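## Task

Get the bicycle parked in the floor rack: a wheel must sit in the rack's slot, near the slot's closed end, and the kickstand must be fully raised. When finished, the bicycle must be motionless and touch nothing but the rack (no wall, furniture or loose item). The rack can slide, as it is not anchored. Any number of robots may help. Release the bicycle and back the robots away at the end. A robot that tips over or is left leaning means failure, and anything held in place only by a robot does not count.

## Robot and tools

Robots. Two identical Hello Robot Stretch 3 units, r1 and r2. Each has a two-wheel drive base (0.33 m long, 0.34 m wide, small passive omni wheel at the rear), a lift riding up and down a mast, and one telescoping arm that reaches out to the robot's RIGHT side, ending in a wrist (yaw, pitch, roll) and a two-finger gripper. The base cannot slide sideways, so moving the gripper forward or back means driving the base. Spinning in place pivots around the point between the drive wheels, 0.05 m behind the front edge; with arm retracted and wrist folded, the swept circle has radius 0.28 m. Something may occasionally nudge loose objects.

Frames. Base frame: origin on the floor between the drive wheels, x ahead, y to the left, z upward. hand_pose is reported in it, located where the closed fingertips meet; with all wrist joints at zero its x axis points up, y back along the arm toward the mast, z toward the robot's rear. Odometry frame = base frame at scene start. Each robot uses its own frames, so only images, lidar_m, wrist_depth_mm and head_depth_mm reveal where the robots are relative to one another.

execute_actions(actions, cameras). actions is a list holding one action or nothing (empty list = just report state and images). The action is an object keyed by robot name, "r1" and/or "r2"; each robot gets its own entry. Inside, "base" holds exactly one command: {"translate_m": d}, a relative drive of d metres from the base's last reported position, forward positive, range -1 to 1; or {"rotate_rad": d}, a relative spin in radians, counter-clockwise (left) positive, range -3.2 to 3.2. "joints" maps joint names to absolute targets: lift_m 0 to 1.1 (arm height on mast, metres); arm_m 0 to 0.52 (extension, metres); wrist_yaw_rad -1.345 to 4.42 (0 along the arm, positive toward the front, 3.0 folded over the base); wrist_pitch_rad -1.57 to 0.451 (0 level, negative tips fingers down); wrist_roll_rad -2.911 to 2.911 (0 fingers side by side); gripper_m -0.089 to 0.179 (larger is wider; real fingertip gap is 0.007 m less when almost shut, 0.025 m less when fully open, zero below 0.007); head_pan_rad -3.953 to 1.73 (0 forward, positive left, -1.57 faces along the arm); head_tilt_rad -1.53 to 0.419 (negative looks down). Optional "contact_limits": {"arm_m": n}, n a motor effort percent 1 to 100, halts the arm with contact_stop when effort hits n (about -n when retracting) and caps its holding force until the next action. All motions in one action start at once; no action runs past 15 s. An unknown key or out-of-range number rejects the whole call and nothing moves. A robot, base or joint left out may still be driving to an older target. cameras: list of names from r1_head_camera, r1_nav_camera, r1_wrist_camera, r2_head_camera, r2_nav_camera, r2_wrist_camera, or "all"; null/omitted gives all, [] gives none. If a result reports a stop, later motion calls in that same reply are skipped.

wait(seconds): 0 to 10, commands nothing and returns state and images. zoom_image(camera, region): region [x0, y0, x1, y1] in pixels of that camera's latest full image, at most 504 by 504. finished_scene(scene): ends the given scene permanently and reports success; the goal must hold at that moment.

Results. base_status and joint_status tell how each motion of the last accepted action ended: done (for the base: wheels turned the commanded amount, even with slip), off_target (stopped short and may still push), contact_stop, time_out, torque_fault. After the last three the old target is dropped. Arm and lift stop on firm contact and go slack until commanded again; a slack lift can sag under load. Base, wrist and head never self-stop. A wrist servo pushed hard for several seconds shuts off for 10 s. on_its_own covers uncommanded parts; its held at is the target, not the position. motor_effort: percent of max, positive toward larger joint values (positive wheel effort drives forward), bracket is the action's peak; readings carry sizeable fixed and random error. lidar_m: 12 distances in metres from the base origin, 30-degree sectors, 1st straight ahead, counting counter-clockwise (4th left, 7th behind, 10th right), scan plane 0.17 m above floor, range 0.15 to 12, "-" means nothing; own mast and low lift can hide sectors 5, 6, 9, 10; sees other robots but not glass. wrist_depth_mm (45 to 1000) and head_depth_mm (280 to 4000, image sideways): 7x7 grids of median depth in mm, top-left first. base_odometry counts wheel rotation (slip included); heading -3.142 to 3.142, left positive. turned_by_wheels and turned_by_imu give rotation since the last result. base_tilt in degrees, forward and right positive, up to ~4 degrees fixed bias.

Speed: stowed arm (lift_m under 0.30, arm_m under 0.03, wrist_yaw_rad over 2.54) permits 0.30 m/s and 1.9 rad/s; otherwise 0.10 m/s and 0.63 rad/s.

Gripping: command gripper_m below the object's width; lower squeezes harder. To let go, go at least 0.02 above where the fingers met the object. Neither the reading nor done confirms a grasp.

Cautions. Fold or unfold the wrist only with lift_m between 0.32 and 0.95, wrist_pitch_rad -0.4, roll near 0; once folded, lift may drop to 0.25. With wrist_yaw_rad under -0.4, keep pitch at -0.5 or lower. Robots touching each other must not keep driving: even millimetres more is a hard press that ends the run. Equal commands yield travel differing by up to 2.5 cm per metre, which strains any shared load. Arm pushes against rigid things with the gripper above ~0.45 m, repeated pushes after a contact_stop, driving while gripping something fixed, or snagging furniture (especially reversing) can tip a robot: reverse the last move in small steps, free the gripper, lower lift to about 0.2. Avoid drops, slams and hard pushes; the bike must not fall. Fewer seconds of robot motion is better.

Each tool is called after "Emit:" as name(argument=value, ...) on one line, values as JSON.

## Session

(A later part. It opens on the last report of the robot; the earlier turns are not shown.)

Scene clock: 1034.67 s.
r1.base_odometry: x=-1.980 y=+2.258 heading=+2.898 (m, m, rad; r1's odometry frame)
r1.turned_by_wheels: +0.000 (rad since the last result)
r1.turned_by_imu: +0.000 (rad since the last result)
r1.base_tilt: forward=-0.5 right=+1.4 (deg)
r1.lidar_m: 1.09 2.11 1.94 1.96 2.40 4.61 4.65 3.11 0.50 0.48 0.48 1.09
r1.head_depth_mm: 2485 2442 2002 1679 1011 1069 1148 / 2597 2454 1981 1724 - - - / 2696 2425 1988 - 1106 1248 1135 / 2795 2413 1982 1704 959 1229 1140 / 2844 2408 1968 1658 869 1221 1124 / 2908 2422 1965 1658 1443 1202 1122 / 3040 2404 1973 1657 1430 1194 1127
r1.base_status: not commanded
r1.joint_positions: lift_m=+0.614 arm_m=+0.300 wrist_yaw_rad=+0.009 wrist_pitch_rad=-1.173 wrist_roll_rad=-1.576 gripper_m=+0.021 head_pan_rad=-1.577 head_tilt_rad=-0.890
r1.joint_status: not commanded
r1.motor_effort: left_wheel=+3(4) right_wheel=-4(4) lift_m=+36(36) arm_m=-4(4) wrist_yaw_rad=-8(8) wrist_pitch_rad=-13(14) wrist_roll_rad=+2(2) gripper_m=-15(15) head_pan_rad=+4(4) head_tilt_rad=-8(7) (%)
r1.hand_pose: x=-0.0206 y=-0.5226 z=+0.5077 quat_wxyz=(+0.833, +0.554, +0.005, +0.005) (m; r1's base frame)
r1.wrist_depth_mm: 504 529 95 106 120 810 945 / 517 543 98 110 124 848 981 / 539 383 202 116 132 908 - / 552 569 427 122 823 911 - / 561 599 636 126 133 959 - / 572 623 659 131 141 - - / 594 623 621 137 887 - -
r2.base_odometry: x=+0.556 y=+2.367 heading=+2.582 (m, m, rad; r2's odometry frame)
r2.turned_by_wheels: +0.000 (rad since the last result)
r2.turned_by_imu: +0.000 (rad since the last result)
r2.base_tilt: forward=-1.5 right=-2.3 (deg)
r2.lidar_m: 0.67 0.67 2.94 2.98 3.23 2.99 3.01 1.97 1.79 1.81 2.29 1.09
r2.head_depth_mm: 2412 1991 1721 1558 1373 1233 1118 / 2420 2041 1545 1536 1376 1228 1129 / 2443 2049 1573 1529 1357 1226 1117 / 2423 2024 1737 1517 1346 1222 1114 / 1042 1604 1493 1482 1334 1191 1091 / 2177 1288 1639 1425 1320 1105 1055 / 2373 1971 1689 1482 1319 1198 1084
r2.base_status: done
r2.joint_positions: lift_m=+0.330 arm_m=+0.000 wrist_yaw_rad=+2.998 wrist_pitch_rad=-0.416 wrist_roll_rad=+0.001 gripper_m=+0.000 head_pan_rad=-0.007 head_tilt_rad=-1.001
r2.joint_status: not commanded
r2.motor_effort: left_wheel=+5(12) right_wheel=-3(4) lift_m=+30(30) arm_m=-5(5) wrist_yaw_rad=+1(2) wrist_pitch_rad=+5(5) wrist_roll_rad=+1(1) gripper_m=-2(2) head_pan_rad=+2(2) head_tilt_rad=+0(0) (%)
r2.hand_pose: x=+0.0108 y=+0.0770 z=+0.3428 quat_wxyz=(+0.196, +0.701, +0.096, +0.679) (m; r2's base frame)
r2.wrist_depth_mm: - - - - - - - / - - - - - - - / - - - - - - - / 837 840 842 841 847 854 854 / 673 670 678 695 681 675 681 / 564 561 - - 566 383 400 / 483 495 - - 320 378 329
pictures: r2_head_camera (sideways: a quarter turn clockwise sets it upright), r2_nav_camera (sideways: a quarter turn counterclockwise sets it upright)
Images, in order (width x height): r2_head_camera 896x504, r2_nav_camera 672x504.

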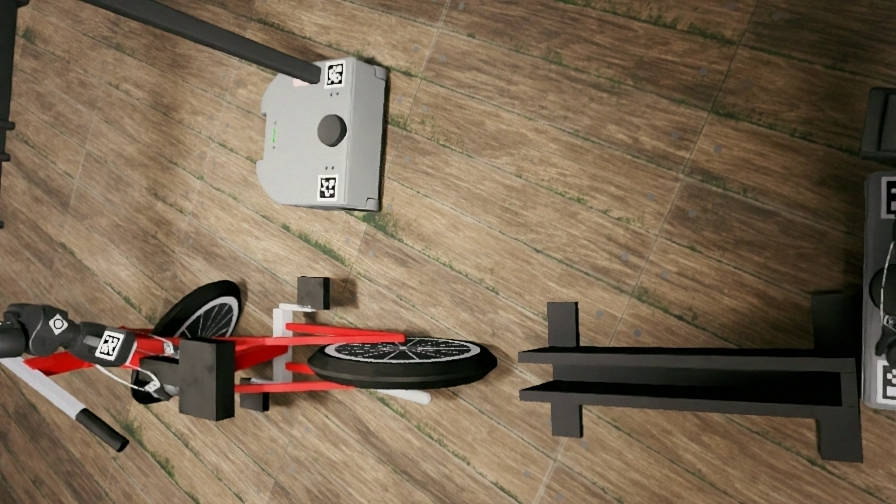

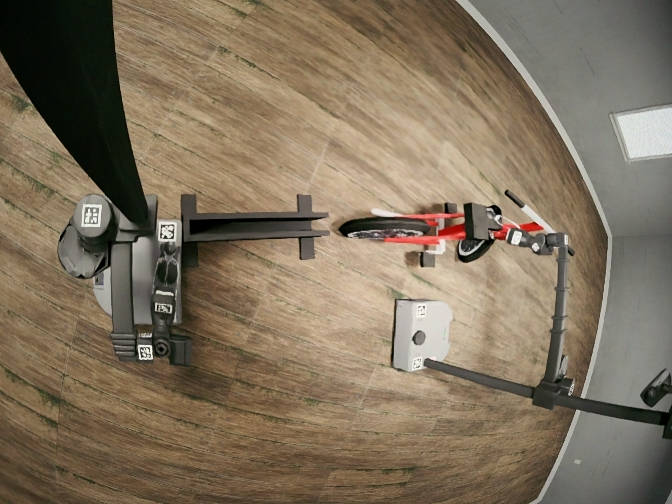

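Emit:
execute_actions(actions=[{"r2": {"base": {"translate_m": -0.16}, "joints": {"lift_m": 0.27}}}], cameras=[])

Emit:
execute_actions(actions=[{"r2": {"base": {"rotate_rad": 1.61}}}], cameras=[])

Emit:
execute_actions(actions=[{"r2": {"base": {"translate_m": 0.52}}}], cameras=[])

Emit:
execute_actions(actions=[{"r2": {"base": {"rotate_rad": -1.571}}}], cameras=[])

Emit:
execute_actions(actions=[{"r2": {"base": {"translate_m": 0.5}}}], cameras=[])

Emit:
execute_actions(actions=[{"r2": {"base": {"rotate_rad": -1.571}, "joints": {"lift_m": 0.33, "head_pan_rad": 0.5, "head_tilt_rad": -1.15}}}], cameras=["r2_head_camera", "r2_nav_camera", "r2_wrist_camera"])

Scene clock: 1144.07 s.
r1.base_odometry: x=-1.980 y=+2.258 heading=+2.898 (m, m, rad; r1's odometry frame)
r1.turned_by_wheels: +0.000 (rad since the last result)
r1.turned_by_imu: -0.001 (rad since the last result)
r1.base_tilt: forward=-0.4 right=+1.4 (deg)
r1.lidar_m: 1.25 2.11 1.94 1.96 2.40 4.63 4.67 3.09 0.50 0.48 0.48 1.36
r1.head_depth_mm: 2498 2453 1987 1670 1011 1075 1154 / 2570 2445 1975 1710 - - - / 2690 2447 1982 - 1104 1246 1140 / 2807 2439 1974 1702 961 1225 1143 / 2866 2435 1971 1667 871 1224 1126 / 2930 2445 1960 1655 1434 1197 1125 / 3010 2410 1965 1648 1435 1197 1125
r1.base_status: not commanded
r1.joint_positions: lift_m=+0.614 arm_m=+0.300 wrist_yaw_rad=+0.009 wrist_pitch_rad=-1.173 wrist_roll_rad=-1.576 gripper_m=+0.021 head_pan_rad=-1.577 head_tilt_rad=-0.890
r1.joint_status: not commanded
r1.motor_effort: left_wheel=+3(3) right_wheel=-4(4) lift_m=+36(36) arm_m=-5(4) wrist_yaw_rad=-7(8) wrist_pitch_rad=-13(14) wrist_roll_rad=+2(2) gripper_m=-14(14) head_pan_rad=+4(4) head_tilt_rad=-6(7) (%)
r1.hand_pose: x=-0.0206 y=-0.5226 z=+0.5077 quat_wxyz=(+0.833, +0.554, +0.005, +0.005) (m; r1's base frame)
r1.wrist_depth_mm: 504 528 96 107 120 826 932 / 515 546 98 110 124 849 951 / 532 386 202 116 132 887 - / 543 577 427 121 805 921 - / 560 605 641 125 134 959 - / 579 617 657 131 141 - - / 581 630 606 137 913 - -
r2.base_odometry: x=+0.691 y=+2.282 heading=+2.582 (m, m, rad; r2's odometry frame)
r2.turned_by_wheels: +0.000 (rad since the last result)
r2.turned_by_imu: -0.001 (rad since the last result)
r2.base_tilt: forward=-1.4 right=-2.2 (deg)
r2.lidar_m: 0.83 3.27 3.01 3.04 3.09 2.85 2.88 1.91 1.73 1.76 2.22 1.26
r2.head_depth_mm: 2406 1971 1771 1543 1381 1231 1119 / 2481 2066 1639 1542 1361 1235 1116 / 2450 2033 1632 1531 1353 1224 1124 / 2429 2033 1749 1506 1349 1211 1117 / 1382 1688 1623 1488 1329 1180 1116 / 2307 1864 1666 1498 1291 1170 1103 / 2359 1967 1703 1482 1342 1204 1090
r2.base_status: done
r2.joint_positions: lift_m=+0.270 arm_m=+0.000 wrist_yaw_rad=+2.998 wrist_pitch_rad=-0.416 wrist_roll_rad=+0.001 gripper_m=+0.000 head_pan_rad=-0.007 head_tilt_rad=-1.000
r2.joint_status: all done
r2.motor_effort: left_wheel=+2(6) right_wheel=-2(8) lift_m=+18(26) arm_m=-5(5) wrist_yaw_rad=+2(2) wrist_pitch_rad=+5(5) wrist_roll_rad=+1(1) gripper_m=-2(2) head_pan_rad=+3(2) head_tilt_rad=+0(0) (%)
r2.hand_pose: x=+0.0108 y=+0.0770 z=+0.2834 quat_wxyz=(+0.196, +0.701, +0.096, +0.679) (m; r2's base frame)
r2.wrist_depth_mm: - - - - - - - / - - - - - - - / 962 986 - - - - - / 729 742 741 747 747 743 762 / 592 591 596 607 592 594 601 / 488 505 - - 494 346 348 / 437 - - - 413 355 282
pictures: none
No camera images: the call's "cameras" was empty. Leave "cameras" out to get every camera's image.

Scene clock: 1146.40 s.
r1.base_odometry: x=-1.980 y=+2.258 heading=+2.898 (m, m, rad; r1's odometry frame)
r1.turned_by_wheels: +0.000 (rad since the last result)
r1.turned_by_imu: +0.000 (rad since the last result)
r1.base_tilt: forward=-0.4 right=+1.4 (deg)
r1.lidar_m: 1.25 2.11 1.94 1.95 2.41 4.62 4.67 3.09 0.50 0.48 0.48 4.10
r1.head_depth_mm: 2509 2464 1992 1675 1011 1070 1150 / 2581 2430 1992 1715 - - - / 2669 2430 1982 - 1102 1244 1141 / 2801 2439 1985 1709 961 1221 1137 / 2853 2417 1955 1665 872 1221 1125 / 2937 2406 1979 1667 1439 1200 1125 / 3018 2411 1957 1655 1428 1198 1126
r1.base_status: not commanded
r1.joint_positions: lift_m=+0.614 arm_m=+0.300 wrist_yaw_rad=+0.009 wrist_pitch_rad=-1.173 wrist_roll_rad=-1.576 gripper_m=+0.021 head_pan_rad=-1.577 head_tilt_rad=-0.890
r1.joint_status: not commanded
r1.motor_effort: left_wheel=+2(3) right_wheel=-4(4) lift_m=+36(36) arm_m=-4(4) wrist_yaw_rad=-8(8) wrist_pitch_rad=-13(13) wrist_roll_rad=+2(2) gripper_m=-14(15) head_pan_rad=+4(3) head_tilt_rad=-8(7) (%)
r1.hand_pose: x=-0.0206 y=-0.5226 z=+0.5077 quat_wxyz=(+0.833, +0.554, +0.005, +0.005) (m; r1's base frame)
r1.wrist_depth_mm: 513 525 95 106 120 819 935 / 524 551 98 109 124 848 - / 528 388 203 116 132 894 - / 542 574 426 122 793 921 - / 570 602 650 125 133 960 - / 570 626 656 131 140 - - / 578 640 610 137 928 - -
r2.base_odometry: x=+0.691 y=+2.282 heading=-2.091 (m, m, rad; r2's odometry frame)
r2.turned_by_wheels: +1.610 (rad since the last result)
r2.turned_by_imu: +1.610 (rad since the last result)
r2.base_tilt: forward=-1.4 right=-2.3 (deg)
r2.lidar_m: 3.06 3.04 2.84 2.76 1.88 1.73 1.76 2.27 1.24 0.83 3.22 3.01
r2.head_depth_mm: 2492 2062 1773 1557 1377 1236 1087 / 2469 2057 1767 1540 1359 1223 1076 / 2438 2034 1734 1539 1368 1214 1108 / 2464 2021 1751 1522 1348 1209 1117 / 2430 2006 1714 1514 1349 1216 1113 / 2400 1988 1710 1497 1345 1205 1109 / 2372 1969 1702 1498 1331 1202 1089
r2.base_status: done
r2.joint_positions: lift_m=+0.270 arm_m=+0.000 wrist_yaw_rad=+2.998 wrist_pitch_rad=-0.416 wrist_roll_rad=+0.001 gripper_m=+0.000 head_pan_rad=-0.007 head_tilt_rad=-1.000
r2.joint_status: not commanded
r2.motor_effort: left_wheel=-2(6) right_wheel=+3(10) lift_m=+19(19) arm_m=-6(5) wrist_yaw_rad=+2(2) wrist_pitch_rad=+5(5) wrist_roll_rad=+1(1) gripper_m=-2(2) head_pan_rad=+1(2) head_tilt_rad=+0(0) (%)
r2.hand_pose: x=+0.0108 y=+0.0770 z=+0.2834 quat_wxyz=(+0.196, +0.701, +0.096, +0.679) (m; r2's base frame)
r2.wrist_depth_mm: - - - - - - - / - - - - - - - / 968 979 - - - - - / 724 733 743 732 749 743 745 / 593 588 595 613 592 595 603 / 486 505 - - 492 495 501 / 435 - - - 411 425 427
pictures: none
No camera images: the call's "cameras" was empty. Leave "cameras" out to get every camera's image.

Scene clock: 1149.83 s.
r1.base_odometry: x=-1.980 y=+2.258 heading=+2.898 (m, m, rad; r1's odometry frame)
r1.turned_by_wheels: +0.000 (rad since the last result)
r1.turned_by_imu: +0.000 (rad since the last result)
r1.base_tilt: forward=-0.4 right=+1.5 (deg)
r1.lidar_m: 3.32 2.11 1.94 1.96 2.41 4.64 4.66 3.09 0.50 0.48 0.48 1.48
r1.head_depth_mm: 2491 2459 1991 1676 1007 1072 1157 / 2602 2444 1979 1717 - - - / 2695 2456 1979 - 1103 1248 1138 / 2799 2449 1983 1712 960 1224 1137 / 2878 2412 1970 1655 872 1224 1131 / 2931 2433 1962 1664 1430 1199 1126 / 2987 2422 1973 1659 1436 1200 1123
r1.base_status: not commanded
r1.joint_positions: lift_m=+0.614 arm_m=+0.300 wrist_yaw_rad=+0.009 wrist_pitch_rad=-1.173 wrist_roll_rad=-1.576 gripper_m=+0.021 head_pan_rad=-1.577 head_tilt_rad=-0.890
r1.joint_status: not commanded
r1.motor_effort: left_wheel=+3(3) right_wheel=-4(4) lift_m=+36(36) arm_m=-4(4) wrist_yaw_rad=-8(9) wrist_pitch_rad=-13(13) wrist_roll_rad=+2(2) gripper_m=-14(14) head_pan_rad=+4(4) head_tilt_rad=-8(7) (%)
r1.hand_pose: x=-0.0206 y=-0.5226 z=+0.5077 quat_wxyz=(+0.833, +0.554, +0.005, +0.005) (m; r1's base frame)
r1.wrist_depth_mm: 507 531 95 107 120 827 923 / 522 549 98 110 124 829 994 / 527 388 203 116 132 862 - / 550 581 427 122 793 923 - / 565 599 650 126 134 962 - / 578 617 658 131 141 - - / 592 619 616 137 923 - -
r2.base_odometry: x=+0.433 y=+1.831 heading=-2.091 (m, m, rad; r2's odometry frame)
r2.turned_by_wheels: +0.000 (rad since the last result)
r2.turned_by_imu: -0.001 (rad since the last result)
r2.base_tilt: forward=-1.4 right=-2.3 (deg)
r2.lidar_m: 2.57 2.81 2.63 2.67 2.38 2.20 2.24 2.88 0.89 1.68 2.72 2.54
r2.head_depth_mm: 2317 2082 1771 1542 1376 1235 1119 / 2349 2038 1756 1545 1370 1226 1121 / 2378 2039 1749 1521 1353 1220 1127 / 2442 2021 1735 1518 1351 1219 1113 / 2413 2018 1734 1511 1343 1208 1121 / 2363 1977 1702 1497 1333 1196 1105 / 2352 1971 1692 1507 1331 1205 1087
r2.base_status: done
r2.joint_positions: lift_m=+0.270 arm_m=+0.000 wrist_yaw_rad=+2.998 wrist_pitch_rad=-0.416 wrist_roll_rad=+0.001 gripper_m=+0.000 head_pan_rad=-0.007 head_tilt_rad=-1.000
r2.joint_status: not commanded
r2.motor_effort: left_wheel=-2(5) right_wheel=+3(10) lift_m=+18(18) arm_m=-5(6) wrist_yaw_rad=+2(2) wrist_pitch_rad=+5(5) wrist_roll_rad=+1(1) gripper_m=-2(2) head_pan_rad=+2(2) head_tilt_rad=+0(0) (%)
r2.hand_pose: x=+0.0108 y=+0.0770 z=+0.2834 quat_wxyz=(+0.196, +0.701, +0.096, +0.679) (m; r2's base frame)
r2.wrist_depth_mm: - - - - - - - / - - - - - - - / 974 984 - - - - - / 732 730 736 739 742 746 744 / 589 586 592 623 589 592 593 / 492 503 - - 498 494 497 / 434 - - - 413 424 430
pictures: none
No camera images: the call's "cameras" was empty. Leave "cameras" out to get every camera's image.

Scene clock: 1152.10 s.
r1.base_odometry: x=-1.980 y=+2.258 heading=+2.898 (m, m, rad; r1's odometry frame)
r1.turned_by_wheels: +0.000 (rad since the last result)
r1.turned_by_imu: +0.000 (rad since the last result)
r1.base_tilt: forward=-0.4 right=+1.4 (deg)
r1.lidar_m: 3.32 2.10 1.94 1.95 2.42 4.63 4.67 3.09 0.50 0.48 0.48 1.47
r1.head_depth_mm: 2501 2479 1992 1675 1009 1077 1154 / 2596 2440 1993 1712 - - - / 2678 2460 1993 - 1101 1245 1142 / 2823 2437 1988 1701 960 1219 1140 / 2866 2433 1964 1672 872 1225 1127 / 2915 2446 1973 1665 1441 1199 1129 / 2994 2400 1961 1659 1432 1196 1125
r1.base_status: not commanded
r1.joint_positions: lift_m=+0.614 arm_m=+0.300 wrist_yaw_rad=+0.009 wrist_pitch_rad=-1.173 wrist_roll_rad=-1.576 gripper_m=+0.021 head_pan_rad=-1.577 head_tilt_rad=-0.890
r1.joint_status: not commanded
r1.motor_effort: left_wheel=+3(3) right_wheel=-4(4) lift_m=+36(36) arm_m=-4(4) wrist_yaw_rad=-7(8) wrist_pitch_rad=-13(13) wrist_roll_rad=+2(2) gripper_m=-16(15) head_pan_rad=+4(4) head_tilt_rad=-7(6) (%)
r1.hand_pose: x=-0.0206 y=-0.5226 z=+0.5077 quat_wxyz=(+0.833, +0.554, +0.005, +0.005) (m; r1's base frame)
r1.wrist_depth_mm: 507 525 96 106 120 815 939 / 520 554 98 110 124 872 999 / 536 389 203 116 132 911 - / 549 570 425 122 819 900 - / 562 611 651 126 134 938 - / 580 618 663 131 141 - - / 582 636 621 137 910 - -
r2.base_odometry: x=+0.433 y=+1.831 heading=+2.621 (m, m, rad; r2's odometry frame)
r2.turned_by_wheels: -1.571 (rad since the last result)
r2.turned_by_imu: -1.572 (rad since the last result)
r2.base_tilt: forward=-1.4 right=-2.3 (deg)
r2.lidar_m: 1.69 2.71 2.53 2.57 2.82 2.63 2.68 2.38 2.20 2.24 2.90 0.89
r2.head_depth_mm: 2302 1974 1702 1549 1356 1171 1111 / 2323 1608 1444 1450 1322 1176 1127 / 2452 1937 1752 1512 1364 1226 1124 / 2419 2022 1735 1509 1356 1212 1119 / 2399 1982 1731 1511 1354 1217 1115 / 2390 2000 1704 1495 1341 1198 1104 / 2369 1980 1697 1491 1341 1203 1092
r2.base_status: done
r2.joint_positions: lift_m=+0.270 arm_m=+0.000 wrist_yaw_rad=+2.998 wrist_pitch_rad=-0.416 wrist_roll_rad=+0.001 gripper_m=+0.000 head_pan_rad=-0.007 head_tilt_rad=-1.000
r2.joint_status: not commanded
r2.motor_effort: left_wheel=+2(9) right_wheel=-2(7) lift_m=+19(19) arm_m=-5(6) wrist_yaw_rad=+2(2) wrist_pitch_rad=+5(5) wrist_roll_rad=+1(1) gripper_m=-2(2) head_pan_rad=+2(2) head_tilt_rad=+0(0) (%)
r2.hand_pose: x=+0.0108 y=+0.0770 z=+0.2834 quat_wxyz=(+0.196, +0.701, +0.096, +0.679) (m; r2's base frame)
r2.wrist_depth_mm: - - - - - - - / - - - - - - - / 981 - - - - - - / 738 731 730 735 751 750 744 / 587 589 597 617 588 595 599 / 493 514 - - 495 496 494 / 434 - - - 412 423 429
pictures: none
No camera images: the call's "cameras" was empty. Leave "cameras" out to get every camera's image.

Scene clock: 1155.57 s.
r1.base_odometry: x=-1.980 y=+2.258 heading=+2.898 (m, m, rad; r1's odometry frame)
r1.turned_by_wheels: +0.000 (rad since the last result)
r1.turned_by_imu: +0.000 (rad since the last result)
r1.base_tilt: forward=-0.3 right=+1.5 (deg)
r1.lidar_m: 3.31 2.11 1.94 1.95 2.41 4.62 4.66 3.10 0.50 0.48 0.48 4.10
r1.head_depth_mm: 2505 2460 2002 1687 1008 1076 1150 / 2589 2463 1979 1709 - - - / 2697 2443 1988 - 1107 1244 1140 / 2809 2437 1971 1695 962 1222 1141 / 2861 2426 1978 1673 872 1218 1129 / 2948 2428 1969 1650 1432 1199 1121 / 2999 2410 1968 1653 1425 1195 1122
r1.base_status: not commanded
r1.joint_positions: lift_m=+0.614 arm_m=+0.300 wrist_yaw_rad=+0.009 wrist_pitch_rad=-1.173 wrist_roll_rad=-1.576 gripper_m=+0.021 head_pan_rad=-1.577 head_tilt_rad=-0.890
r1.joint_status: not commanded
r1.motor_effort: left_wheel=+3(3) right_wheel=-4(4) lift_m=+36(36) arm_m=-4(4) wrist_yaw_rad=-7(7) wrist_pitch_rad=-13(13) wrist_roll_rad=+2(2) gripper_m=-15(15) head_pan_rad=+4(4) head_tilt_rad=-7(7) (%)
r1.hand_pose: x=-0.0206 y=-0.5226 z=+0.5077 quat_wxyz=(+0.833, +0.554, +0.005, +0.005) (m; r1's base frame)
r1.wrist_depth_mm: 504 532 95 107 120 823 931 / 518 549 98 109 124 831 968 / 534 384 203 116 132 897 - / 546 574 428 122 796 912 - / 561 602 648 126 134 950 - / 572 622 664 131 141 - - / 588 625 616 137 922 - -
r2.base_odometry: x=-0.001 y=+2.080 heading=+2.621 (m, m, rad; r2's odometry frame)
r2.turned_by_wheels: +0.000 (rad since the last result)
r2.turned_by_imu: -0.001 (rad since the last result)
r2.base_tilt: forward=-1.4 right=-2.2 (deg)
r2.lidar_m: 1.25 2.49 2.33 2.37 3.04 3.06 3.14 2.60 2.42 2.47 0.48 0.49
r2.head_depth_mm: 2513 1973 1022 1262 1061 1215 1026 / 2488 2044 1553 1462 1299 1226 1096 / 2451 2052 1711 1537 1372 1221 1121 / 2438 2018 1730 1510 1353 1217 1126 / 2383 2013 1731 1507 1337 1212 1111 / 2385 2004 1710 1494 1333 1208 1104 / 2349 1992 1694 1493 1330 1199 1094
r2.base_status: done
r2.joint_positions: lift_m=+0.270 arm_m=+0.000 wrist_yaw_rad=+2.998 wrist_pitch_rad=-0.416 wrist_roll_rad=+0.001 gripper_m=+0.000 head_pan_rad=-0.007 head_tilt_rad=-1.000
r2.joint_status: not commanded
r2.motor_effort: left_wheel=+2(8) right_wheel=-2(7) lift_m=+19(19) arm_m=-5(5) wrist_yaw_rad=+2(2) wrist_pitch_rad=+5(5) wrist_roll_rad=+1(1) gripper_m=-2(3) head_pan_rad=+3(1) head_tilt_rad=+0(0) (%)
r2.hand_pose: x=+0.0108 y=+0.0770 z=+0.2834 quat_wxyz=(+0.196, +0.701, +0.096, +0.679) (m; r2's base frame)
r2.wrist_depth_mm: - - - - - - - / - - - - - - - / 981 962 - - - - - / 740 747 734 759 751 746 754 / 583 593 590 619 597 595 600 / 494 507 - - 498 497 499 / 432 - - - 415 426 427
pictures: none
No camera images: the call's "cameras" was empty. Leave "cameras" out to get every camera's image.

Scene clock: 1158.57 s.
r1.base_odometry: x=-1.980 y=+2.258 heading=+2.898 (m, m, rad; r1's odometry frame)
r1.turned_by_wheels: +0.000 (rad since the last result)
r1.turned_by_imu: +0.000 (rad since the last result)
r1.base_tilt: forward=-0.5 right=+1.4 (deg)
r1.lidar_m: 3.30 2.11 1.94 1.95 2.41 4.63 4.69 3.10 0.50 0.48 0.48 1.13
r1.head_depth_mm: 2490 2454 1986 1667 1010 1071 1148 / 2593 2414 2004 1707 - - - / 2702 2438 1983 - 1103 1243 1142 / 2820 2431 1983 1696 960 1230 1139 / 2876 2419 1981 1664 871 1220 1129 / 2963 2432 1964 1659 1431 1205 1125 / 3002 2400 1965 1659 1425 1200 1125
r1.base_status: not commanded
r1.joint_positions: lift_m=+0.614 arm_m=+0.300 wrist_yaw_rad=+0.009 wrist_pitch_rad=-1.173 wrist_roll_rad=-1.576 gripper_m=+0.021 head_pan_rad=-1.577 head_tilt_rad=-0.890
r1.joint_status: not commanded
r1.motor_effort: left_wheel=+2(4) right_wheel=-4(4) lift_m=+36(36) arm_m=-4(4) wrist_yaw_rad=-8(8) wrist_pitch_rad=-13(13) wrist_roll_rad=+2(2) gripper_m=-15(14) head_pan_rad=+4(4) head_tilt_rad=-7(7) (%)
r1.hand_pose: x=-0.0206 y=-0.5226 z=+0.5077 quat_wxyz=(+0.833, +0.554, +0.005, +0.005) (m; r1's base frame)
r1.wrist_depth_mm: 511 537 96 106 120 822 975 / 516 551 98 110 125 856 970 / 534 389 202 116 132 868 - / 548 571 426 122 817 900 - / 559 609 651 126 134 962 - / 573 615 663 131 141 - - / 583 635 618 137 906 - -
r2.base_odometry: x=-0.001 y=+2.080 heading=+1.050 (m, m, rad; r2's odometry frame)
r2.turned_by_wheels: -1.571 (rad since the last result)
r2.turned_by_imu: -1.576 (rad since the last result)
r2.base_tilt: forward=-1.4 right=-2.3 (deg)
r2.lidar_m: 2.47 0.48 0.50 1.25 2.49 2.33 2.37 3.06 3.08 3.13 2.61 2.42
r2.head_depth_mm: 1980 1745 1566 1416 1312 1188 1119 / 1966 1728 1539 1416 1295 1179 1125 / 1949 1720 1547 1416 1249 1192 1137 / 1903 1718 1533 1402 1249 1200 - / 1869 1527 1525 1398 1270 1205 - / 1854 1471 1484 1162 1272 1191 - / 1895 1649 1504 1331 1276 1178 -
r2.base_status: done
r2.joint_positions: lift_m=+0.330 arm_m=+0.000 wrist_yaw_rad=+2.998 wrist_pitch_rad=-0.416 wrist_roll_rad=+0.001 gripper_m=+0.000 head_pan_rad=+0.493 head_tilt_rad=-1.136
r2.joint_status: all done
r2.motor_effort: left_wheel=+2(7) right_wheel=-2(8) lift_m=+31(31) arm_m=-6(5) wrist_yaw_rad=+2(2) wrist_pitch_rad=+5(5) wrist_roll_rad=+1(1) gripper_m=-3(2) head_pan_rad=+2(21) head_tilt_rad=-5(15) (%)
r2.hand_pose: x=+0.0108 y=+0.0770 z=+0.3427 quat_wxyz=(+0.196, +0.701, +0.096, +0.679) (m; r2's base frame)
r2.wrist_depth_mm: - - - - - - - / - - - - - 543 - / - - - - - 547 834 / 849 861 850 846 851 560 821 / 670 685 675 710 681 627 686 / 560 559 - - 560 543 395 / 479 497 - - 473 466 363
pictures: r2_head_camera (sideways: a quarter turn clockwise sets it upright), r2_nav_camera (sideways: a quarter turn counterclockwise sets it upright), r2_wrist_camera
Images, in order (width x height): r2_head_camera 896x504, r2_nav_camera 672x504, r2_wrist_camera 644x364.

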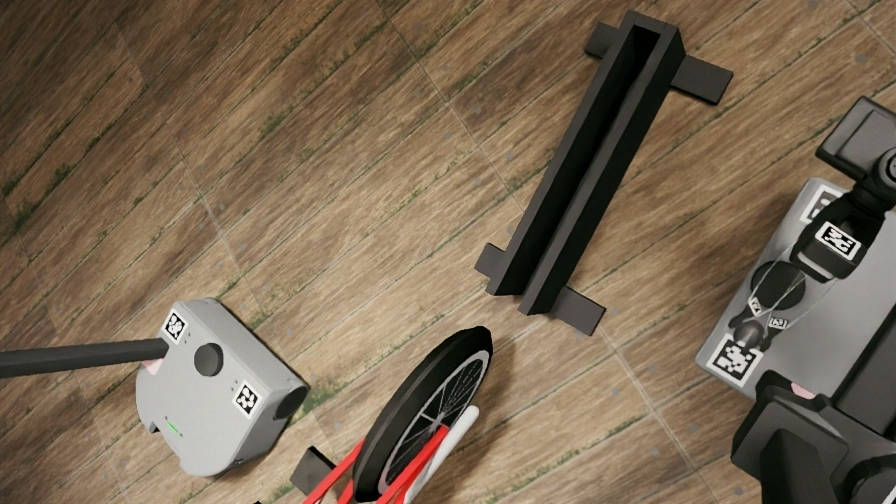

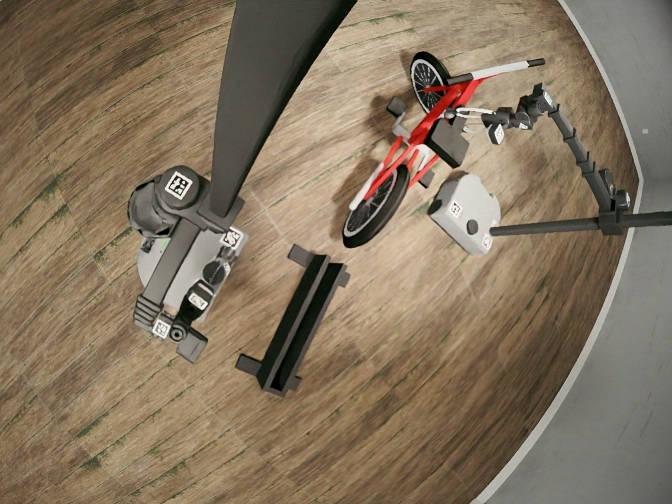

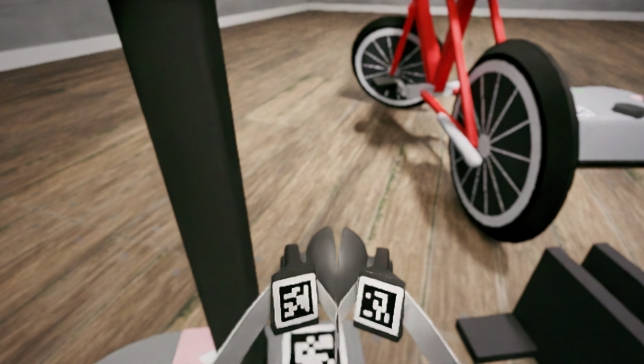

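Emit:
execute_actions(actions=[{"r2": {"base": {"translate_m": 0.19}, "joints": {"head_pan_rad": 0.8, "head_tilt_rad": -1.2}}}], cameras=["r2_head_camera", "r2_nav_camera", "r2_wrist_camera"])

Scene clock: 1176.30 s.
r1.base_odometry: x=-1.980 y=+2.258 heading=+2.898 (m, m, rad; r1's odometry frame)
r1.turned_by_wheels: +0.000 (rad since the last result)
r1.turned_by_imu: -0.001 (rad since the last result)
r1.base_tilt: forward=-0.4 right=+1.4 (deg)
r1.lidar_m: 3.31 2.10 1.94 1.96 2.41 4.62 4.66 3.11 0.50 0.47 0.48 0.96
r1.head_depth_mm: 2505 2481 1993 1677 1011 1073 1147 / 2610 2443 1994 1706 - - - / 2698 2433 1981 - 1105 1246 1141 / 2791 2446 1980 1701 960 1225 1136 / 2879 2418 1961 1659 871 1221 1129 / 2933 2427 1971 1667 1435 1194 1126 / 3013 2402 1954 1659 1434 1201 1125
r1.base_status: not commanded
r1.joint_positions: lift_m=+0.614 arm_m=+0.300 wrist_yaw_rad=+0.009 wrist_pitch_rad=-1.173 wrist_roll_rad=-1.576 gripper_m=+0.021 head_pan_rad=-1.577 head_tilt_rad=-0.890
r1.joint_status: not commanded
r1.motor_effort: left_wheel=+4(4) right_wheel=-4(4) lift_m=+36(36) arm_m=-4(4) wrist_yaw_rad=-8(6) wrist_pitch_rad=-13(13) wrist_roll_rad=+2(2) gripper_m=-14(15) head_pan_rad=+4(4) head_tilt_rad=-7(7) (%)
r1.hand_pose: x=-0.0206 y=-0.5226 z=+0.5077 quat_wxyz=(+0.833, +0.554, +0.005, +0.005) (m; r1's base frame)
r1.wrist_depth_mm: 506 536 95 107 120 828 924 / 512 551 98 109 124 855 984 / 535 387 203 116 132 899 - / 551 568 426 121 811 923 - / 567 607 650 126 134 972 - / 565 619 663 131 141 - - / 582 633 615 137 905 - -
r2.base_odometry: x=+0.093 y=+2.244 heading=+1.050 (m, m, rad; r2's odometry frame)
r2.turned_by_wheels: +0.000 (rad since the last result)
r2.turned_by_imu: -0.001 (rad since the last result)
r2.base_tilt: forward=-1.4 right=-2.3 (deg)
r2.lidar_m: 2.30 0.98 0.36 0.66 2.68 2.50 2.54 3.28 3.17 3.21 2.42 2.24
r2.head_depth_mm: 1837 1659 1516 1394 1292 1204 1119 / 1819 1644 1499 1390 1277 1182 1099 / 1783 1643 1493 1377 1273 1154 1135 / 1744 1433 1480 1367 1255 1182 - / 1786 1409 1445 1360 1247 - - / 1775 1578 1450 1140 1264 - - / 1758 1602 1229 1339 1255 - -
r2.base_status: done
r2.joint_positions: lift_m=+0.330 arm_m=+0.000 wrist_yaw_rad=+2.998 wrist_pitch_rad=-0.416 wrist_roll_rad=+0.001 gripper_m=+0.000 head_pan_rad=+0.793 head_tilt_rad=-1.185
r2.joint_status: all done
r2.motor_effort: left_wheel=+1(5) right_wheel=-2(3) lift_m=+31(31) arm_m=-6(6) wrist_yaw_rad=+1(2) wrist_pitch_rad=+5(5) wrist_roll_rad=+1(1) gripper_m=-3(2) head_pan_rad=+2(16) head_tilt_rad=-5(10) (%)
r2.hand_pose: x=+0.0108 y=+0.0770 z=+0.3427 quat_wxyz=(+0.196, +0.701, +0.096, +0.679) (m; r2's base frame)
r2.wrist_depth_mm: - - - - - - - / - - - - 571 - - / - - - - 507 859 829 / 840 843 853 855 531 868 863 / 674 677 675 716 639 681 685 / 562 564 - - 400 530 570 / 479 500 - - 411 356 492
pictures: r2_head_camera (sideways: a quarter turn clockwise sets it upright), r2_nav_camera (sideways: a quarter turn counterclockwise sets it upright), r2_wrist_camera
Images, in order (width x height): r2_head_camera 896x504, r2_nav_camera 672x504, r2_wrist_camera 644x364.

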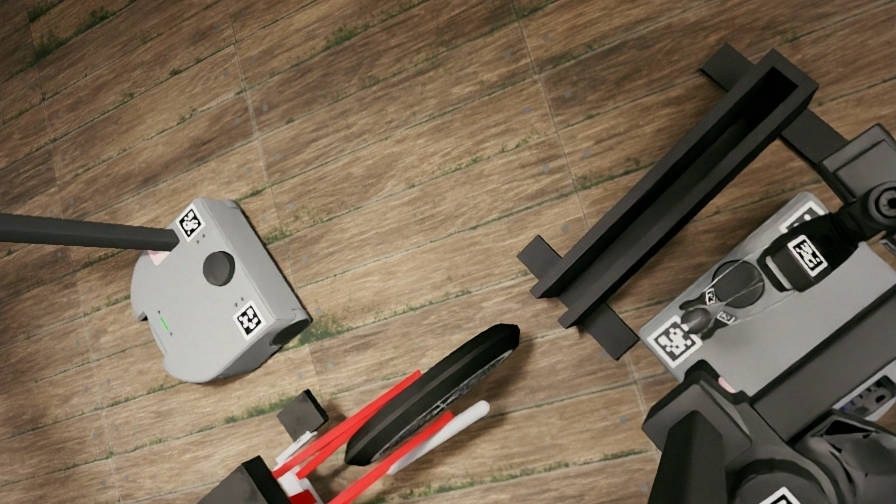

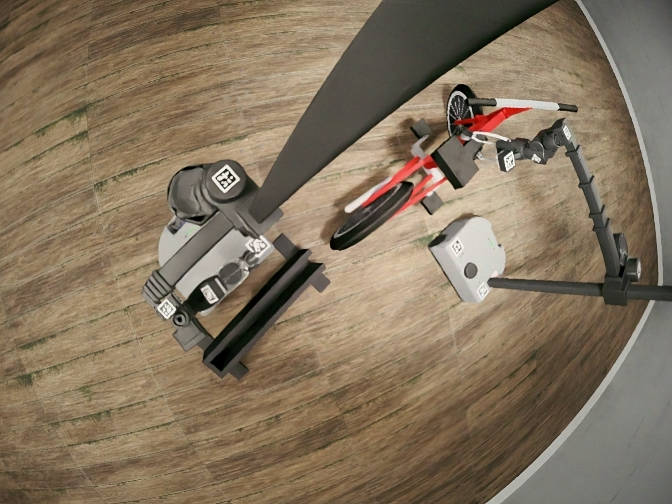

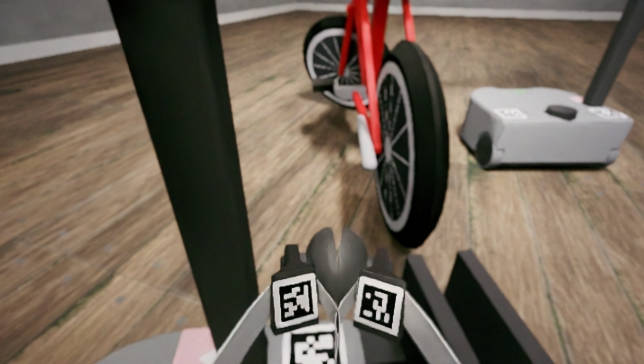

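Emit:
execute_actions(actions=[{"r2": {"base": {"translate_m": 0.05}}}], cameras=["r2_head_camera", "r2_wrist_camera"])

Scene clock: 1211.80 s.
r1.base_odometry: x=-1.980 y=+2.258 heading=+2.898 (m, m, rad; r1's odometry frame)
r1.turned_by_wheels: +0.000 (rad since the last result)
r1.turned_by_imu: +0.000 (rad since the last result)
r1.base_tilt: forward=-0.5 right=+1.4 (deg)
r1.lidar_m: 3.31 2.12 1.94 1.96 2.41 4.64 4.65 3.12 0.50 0.48 0.48 0.92
r1.head_depth_mm: 2505 2455 1991 1667 1013 1073 1151 / 2570 2443 1995 1718 - - - / 2699 2438 1974 - 1105 1251 1138 / 2806 2428 1977 1699 959 1224 1141 / 2856 2419 1970 1655 869 1220 1127 / 2937 2389 1974 1651 1432 1200 1132 / 3034 2416 1975 1646 1425 1201 1123
r1.base_status: not commanded
r1.joint_positions: lift_m=+0.614 arm_m=+0.300 wrist_yaw_rad=+0.009 wrist_pitch_rad=-1.173 wrist_roll_rad=-1.576 gripper_m=+0.021 head_pan_rad=-1.577 head_tilt_rad=-0.890
r1.joint_status: not commanded
r1.motor_effort: left_wheel=+3(4) right_wheel=-4(5) lift_m=+36(36) arm_m=-4(4) wrist_yaw_rad=-6(8) wrist_pitch_rad=-13(13) wrist_roll_rad=+2(2) gripper_m=-15(14) head_pan_rad=+4(3) head_tilt_rad=-6(6) (%)
r1.hand_pose: x=-0.0206 y=-0.5226 z=+0.5077 quat_wxyz=(+0.833, +0.554, +0.005, +0.005) (m; r1's base frame)
r1.wrist_depth_mm: 503 532 96 107 120 824 957 / 514 547 98 110 125 852 986 / 533 388 203 116 132 878 - / 551 572 425 121 807 945 - / 562 604 651 126 134 962 - / 573 624 662 131 141 - - / 580 638 617 137 899 - -
r2.base_odometry: x=+0.118 y=+2.288 heading=+1.050 (m, m, rad; r2's odometry frame)
r2.turned_by_wheels: +0.000 (rad since the last result)
r2.turned_by_imu: -0.001 (rad since the last result)
r2.base_tilt: forward=-1.4 right=-2.4 (deg)
r2.lidar_m: 2.25 1.09 0.33 0.44 2.72 2.54 2.59 3.32 3.18 3.24 2.37 2.19
r2.head_depth_mm: 1836 1665 1511 1384 1297 1204 1127 / 1817 1644 1499 1397 1285 1201 1098 / 1810 1638 1497 1377 1275 1162 1130 / 1750 1421 1483 1378 1259 1168 - / 1786 1415 1448 1375 1248 - - / 1769 1572 1456 1325 1267 - - / 1761 1604 1244 1155 1255 - -
r2.base_status: done
r2.joint_positions: lift_m=+0.330 arm_m=+0.000 wrist_yaw_rad=+2.998 wrist_pitch_rad=-0.416 wrist_roll_rad=+0.001 gripper_m=+0.000 head_pan_rad=+0.793 head_tilt_rad=-1.185
r2.joint_status: not commanded
r2.motor_effort: left_wheel=+2(4) right_wheel=-3(4) lift_m=+31(31) arm_m=-6(6) wrist_yaw_rad=+2(2) wrist_pitch_rad=+5(5) wrist_roll_rad=+1(1) gripper_m=-2(2) head_pan_rad=+2(2) head_tilt_rad=-5(5) (%)
r2.hand_pose: x=+0.0108 y=+0.0770 z=+0.3427 quat_wxyz=(+0.196, +0.701, +0.096, +0.679) (m; r2's base frame)
r2.wrist_depth_mm: - - - - - - - / - - - - - - - / - - - - 482 823 848 / 847 850 840 800 513 867 855 / 675 673 676 713 648 681 695 / 560 568 - - 404 567 571 / 487 498 - - 346 470 490
pictures: r2_head_camera (sideways: a quarter turn clockwise sets it upright), r2_wrist_camera
Images, in order (width x height): r2_head_camera 896x504, r2_wrist_camera 644x364.

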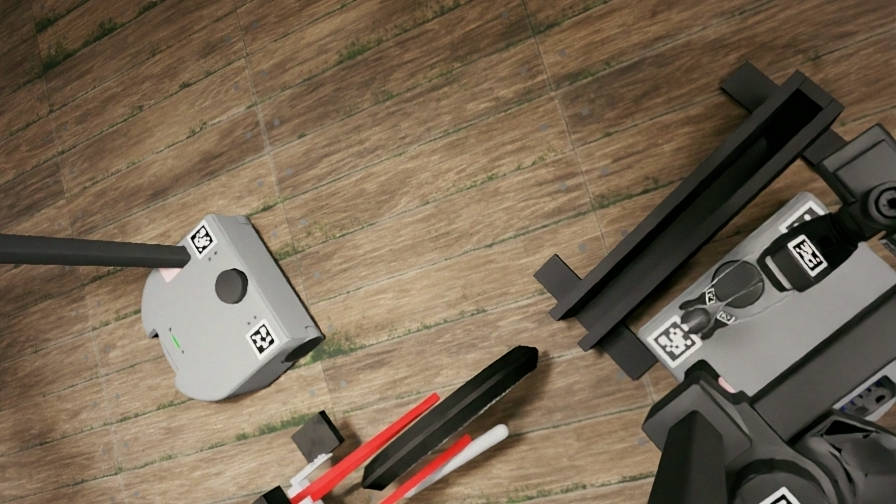

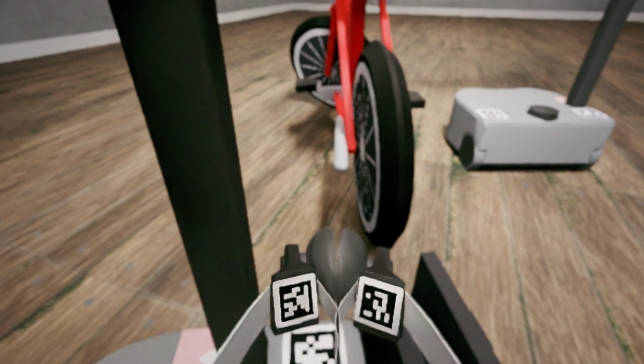

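Emit:
execute_actions(actions=[{"r2": {"base": {"translate_m": 0.03}}}], cameras=["r2_head_camera", "r2_wrist_camera"])

Scene clock: 1229.43 s.
r1.base_odometry: x=-1.980 y=+2.258 heading=+2.898 (m, m, rad; r1's odometry frame)
r1.turned_by_wheels: +0.000 (rad since the last result)
r1.turned_by_imu: +0.000 (rad since the last result)
r1.base_tilt: forward=-0.4 right=+1.4 (deg)
r1.lidar_m: 3.30 2.11 1.94 1.96 2.41 4.64 4.66 3.11 0.50 0.48 0.48 0.88
r1.head_depth_mm: 2499 2451 2000 1671 1009 1066 1156 / 2598 2455 1991 1712 - - - / 2693 2451 1985 - 1104 1243 1139 / 2802 2408 1989 1688 959 1227 1140 / 2865 2426 1966 1667 870 1225 1126 / 2944 2425 1976 1651 1434 1199 1124 / 3018 2432 1961 1651 1424 1197 1128
r1.base_status: not commanded
r1.joint_positions: lift_m=+0.614 arm_m=+0.300 wrist_yaw_rad=+0.009 wrist_pitch_rad=-1.173 wrist_roll_rad=-1.576 gripper_m=+0.021 head_pan_rad=-1.577 head_tilt_rad=-0.890
r1.joint_status: not commanded
r1.motor_effort: left_wheel=+3(3) right_wheel=-5(4) lift_m=+36(36) arm_m=-4(4) wrist_yaw_rad=-8(8) wrist_pitch_rad=-13(13) wrist_roll_rad=+2(2) gripper_m=-15(14) head_pan_rad=+4(4) head_tilt_rad=-6(7) (%)
r1.hand_pose: x=-0.0206 y=-0.5226 z=+0.5077 quat_wxyz=(+0.833, +0.554, +0.005, +0.005) (m; r1's base frame)
r1.wrist_depth_mm: 511 535 96 106 120 803 949 / 519 545 98 110 124 858 979 / 530 389 202 116 132 881 - / 550 580 430 122 802 933 - / 562 608 655 126 134 962 - / 567 619 649 131 141 - - / 595 631 622 137 923 - -
r2.base_odometry: x=+0.133 y=+2.314 heading=+1.051 (m, m, rad; r2's odometry frame)
r2.turned_by_wheels: +0.000 (rad since the last result)
r2.turned_by_imu: -0.001 (rad since the last result)
r2.base_tilt: forward=-1.5 right=-2.2 (deg)
r2.lidar_m: 2.23 2.87 0.33 0.33 2.74 2.57 2.61 3.38 3.19 3.26 2.34 2.17
r2.head_depth_mm: 1845 1642 1506 1387 1287 1204 1125 / 1839 1641 1510 1382 1284 1186 1095 / 1798 1643 1487 1384 1279 1183 1118 / 1729 1464 1481 1362 1270 1163 - / 1775 1409 1444 1370 1240 - - / 1775 1555 1440 1344 1243 - - / 1751 1596 1426 1104 1255 - -
r2.base_status: done
r2.joint_positions: lift_m=+0.330 arm_m=+0.000 wrist_yaw_rad=+2.998 wrist_pitch_rad=-0.416 wrist_roll_rad=+0.001 gripper_m=+0.000 head_pan_rad=+0.793 head_tilt_rad=-1.185
r2.joint_status: not commanded
r2.motor_effort: left_wheel=+3(5) right_wheel=-2(3) lift_m=+31(31) arm_m=-6(5) wrist_yaw_rad=+2(2) wrist_pitch_rad=+5(5) wrist_roll_rad=+1(1) gripper_m=-3(2) head_pan_rad=+1(2) head_tilt_rad=-5(5) (%)
r2.hand_pose: x=+0.0108 y=+0.0770 z=+0.3427 quat_wxyz=(+0.196, +0.701, +0.096, +0.679) (m; r2's base frame)
r2.wrist_depth_mm: - - - - - - - / - - - 895 - - - / - - - 678 - 840 - / 852 834 839 808 813 849 846 / 676 679 680 671 645 677 692 / 558 565 - - 531 567 577 / 488 500 - - 327 490 491
pictures: r2_head_camera (sideways: a quarter turn clockwise sets it upright), r2_wrist_camera
Images, in order (width x height): r2_head_camera 896x504, r2_wrist_camera 644x364.

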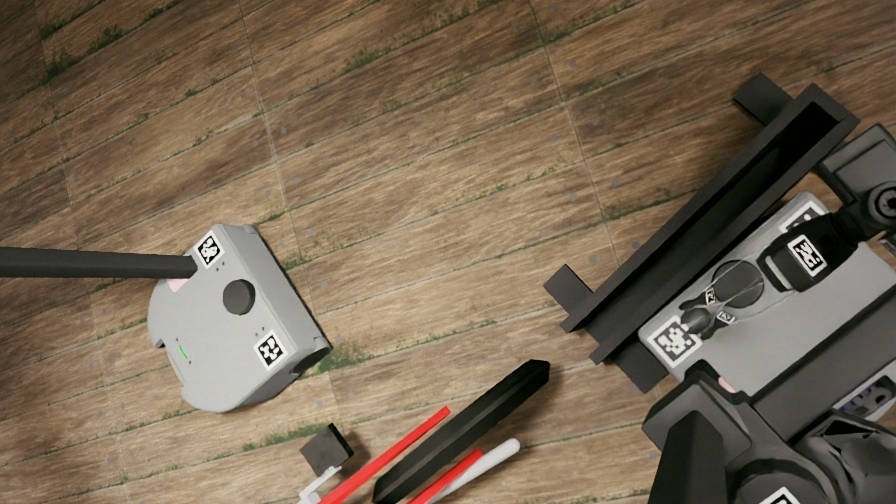

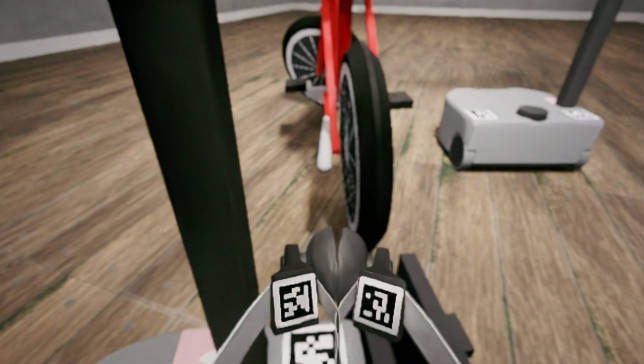

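Emit:
zoom_image(camera="r2_head_camera", region=[360, 200, 700, 504])

Region (360, 200, 700, 504) of r2_head_camera's 896x504 image, scaled by 1.482, with more detail than that image has; it fills the top 451 rows of this view, and the rest is white.

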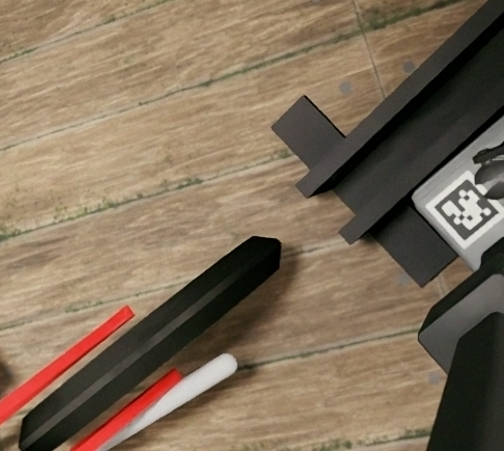

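Emit:
execute_actions(actions=[{"r2": {"base": {"translate_m": 0.012}}}], cameras=["r2_head_camera"])

Emit:
zoom_image(camera="r2_head_camera", region=[360, 200, 700, 504])

Scene clock: 1251.93 s.
r1.base_odometry: x=-1.980 y=+2.258 heading=+2.898 (m, m, rad; r1's odometry frame)
r1.turned_by_wheels: +0.000 (rad since the last result)
r1.turned_by_imu: +0.000 (rad since the last result)
r1.base_tilt: forward=-0.4 right=+1.5 (deg)
r1.lidar_m: 3.31 2.11 1.94 1.95 2.40 4.64 4.67 3.11 0.50 0.48 0.48 0.87
r1.head_depth_mm: 2492 2443 1991 1679 1011 1068 1154 / 2607 2456 1989 1722 - - - / 2716 2429 1987 - 1100 1242 1142 / 2784 2439 1989 1707 960 1224 1141 / 2861 2409 1973 1658 871 1222 1128 / 2918 2415 1964 1661 1431 1200 1126 / 3022 2422 1953 1658 1440 1199 1128
r1.base_status: not commanded
r1.joint_positions: lift_m=+0.614 arm_m=+0.300 wrist_yaw_rad=+0.009 wrist_pitch_rad=-1.173 wrist_roll_rad=-1.576 gripper_m=+0.021 head_pan_rad=-1.577 head_tilt_rad=-0.890
r1.joint_status: not commanded
r1.motor_effort: left_wheel=+3(3) right_wheel=-4(5) lift_m=+36(36) arm_m=-4(4) wrist_yaw_rad=-8(9) wrist_pitch_rad=-14(13) wrist_roll_rad=+2(2) gripper_m=-15(15) head_pan_rad=+3(4) head_tilt_rad=-7(7) (%)
r1.hand_pose: x=-0.0206 y=-0.5226 z=+0.5077 quat_wxyz=(+0.833, +0.554, +0.005, +0.005) (m; r1's base frame)
r1.wrist_depth_mm: 509 533 95 106 120 829 960 / 516 550 98 110 125 851 975 / 532 388 202 116 132 871 - / 545 582 427 121 806 916 - / 566 612 647 126 134 975 - / 575 626 667 131 141 - - / 590 632 624 137 933 - -
r2.base_odometry: x=+0.139 y=+2.324 heading=+1.051 (m, m, rad; r2's odometry frame)
r2.turned_by_wheels: +0.000 (rad since the last result)
r2.turned_by_imu: -0.001 (rad since the last result)
r2.base_tilt: forward=-1.5 right=-2.3 (deg)
r2.lidar_m: 2.22 2.85 0.32 0.32 2.77 2.58 2.63 3.38 3.20 3.27 2.33 2.15
r2.head_depth_mm: 1839 1659 1502 1385 1288 1200 1127 / 1809 1639 1511 1391 1279 1198 1095 / 1811 1630 1478 1372 1283 1184 1123 / 1744 1412 1467 1373 1270 1185 - / 1805 1408 1429 1369 1241 - - / 1769 1553 1455 1349 1249 - - / 1784 1596 1469 1108 1252 - -
r2.base_status: done
r2.joint_positions: lift_m=+0.330 arm_m=+0.000 wrist_yaw_rad=+2.998 wrist_pitch_rad=-0.416 wrist_roll_rad=+0.001 gripper_m=+0.000 head_pan_rad=+0.793 head_tilt_rad=-1.185
r2.joint_status: not commanded
r2.motor_effort: left_wheel=+4(9) right_wheel=-3(4) lift_m=+31(31) arm_m=-5(5) wrist_yaw_rad=+2(2) wrist_pitch_rad=+5(5) wrist_roll_rad=+1(1) gripper_m=-2(2) head_pan_rad=+3(2) head_tilt_rad=-5(5) (%)
r2.hand_pose: x=+0.0108 y=+0.0770 z=+0.3427 quat_wxyz=(+0.196, +0.701, +0.096, +0.679) (m; r2's base frame)
r2.wrist_depth_mm: - - - - - - - / - - - 654 - - - / - - - 730 - 825 - / 855 844 847 803 863 856 867 / 672 676 682 679 672 697 692 / 561 563 - - 528 568 578 / 485 497 - - 328 488 492
pictures: r2_head_camera (sideways: a quarter turn clockwise sets it upright)
Images, in order (width x height): r2_head_camera 896x504.

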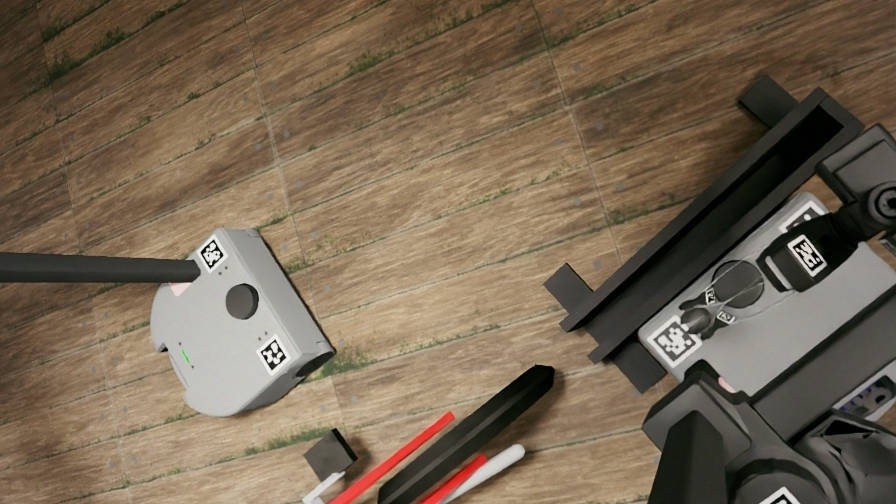

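Region (360, 200, 700, 504) of r2_head_camera's 896x504 image, scaled by 1.482, with more detail than that image has; it fills the top 451 rows of this view, and the rest is white.

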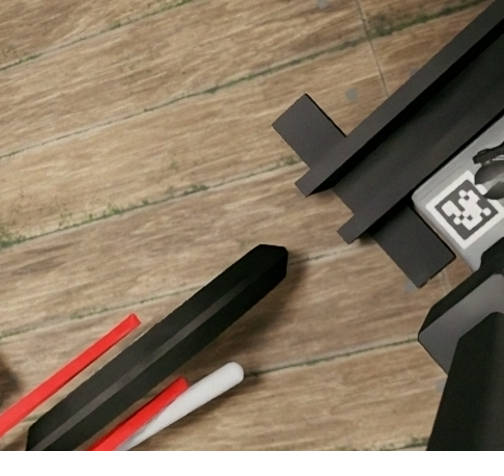

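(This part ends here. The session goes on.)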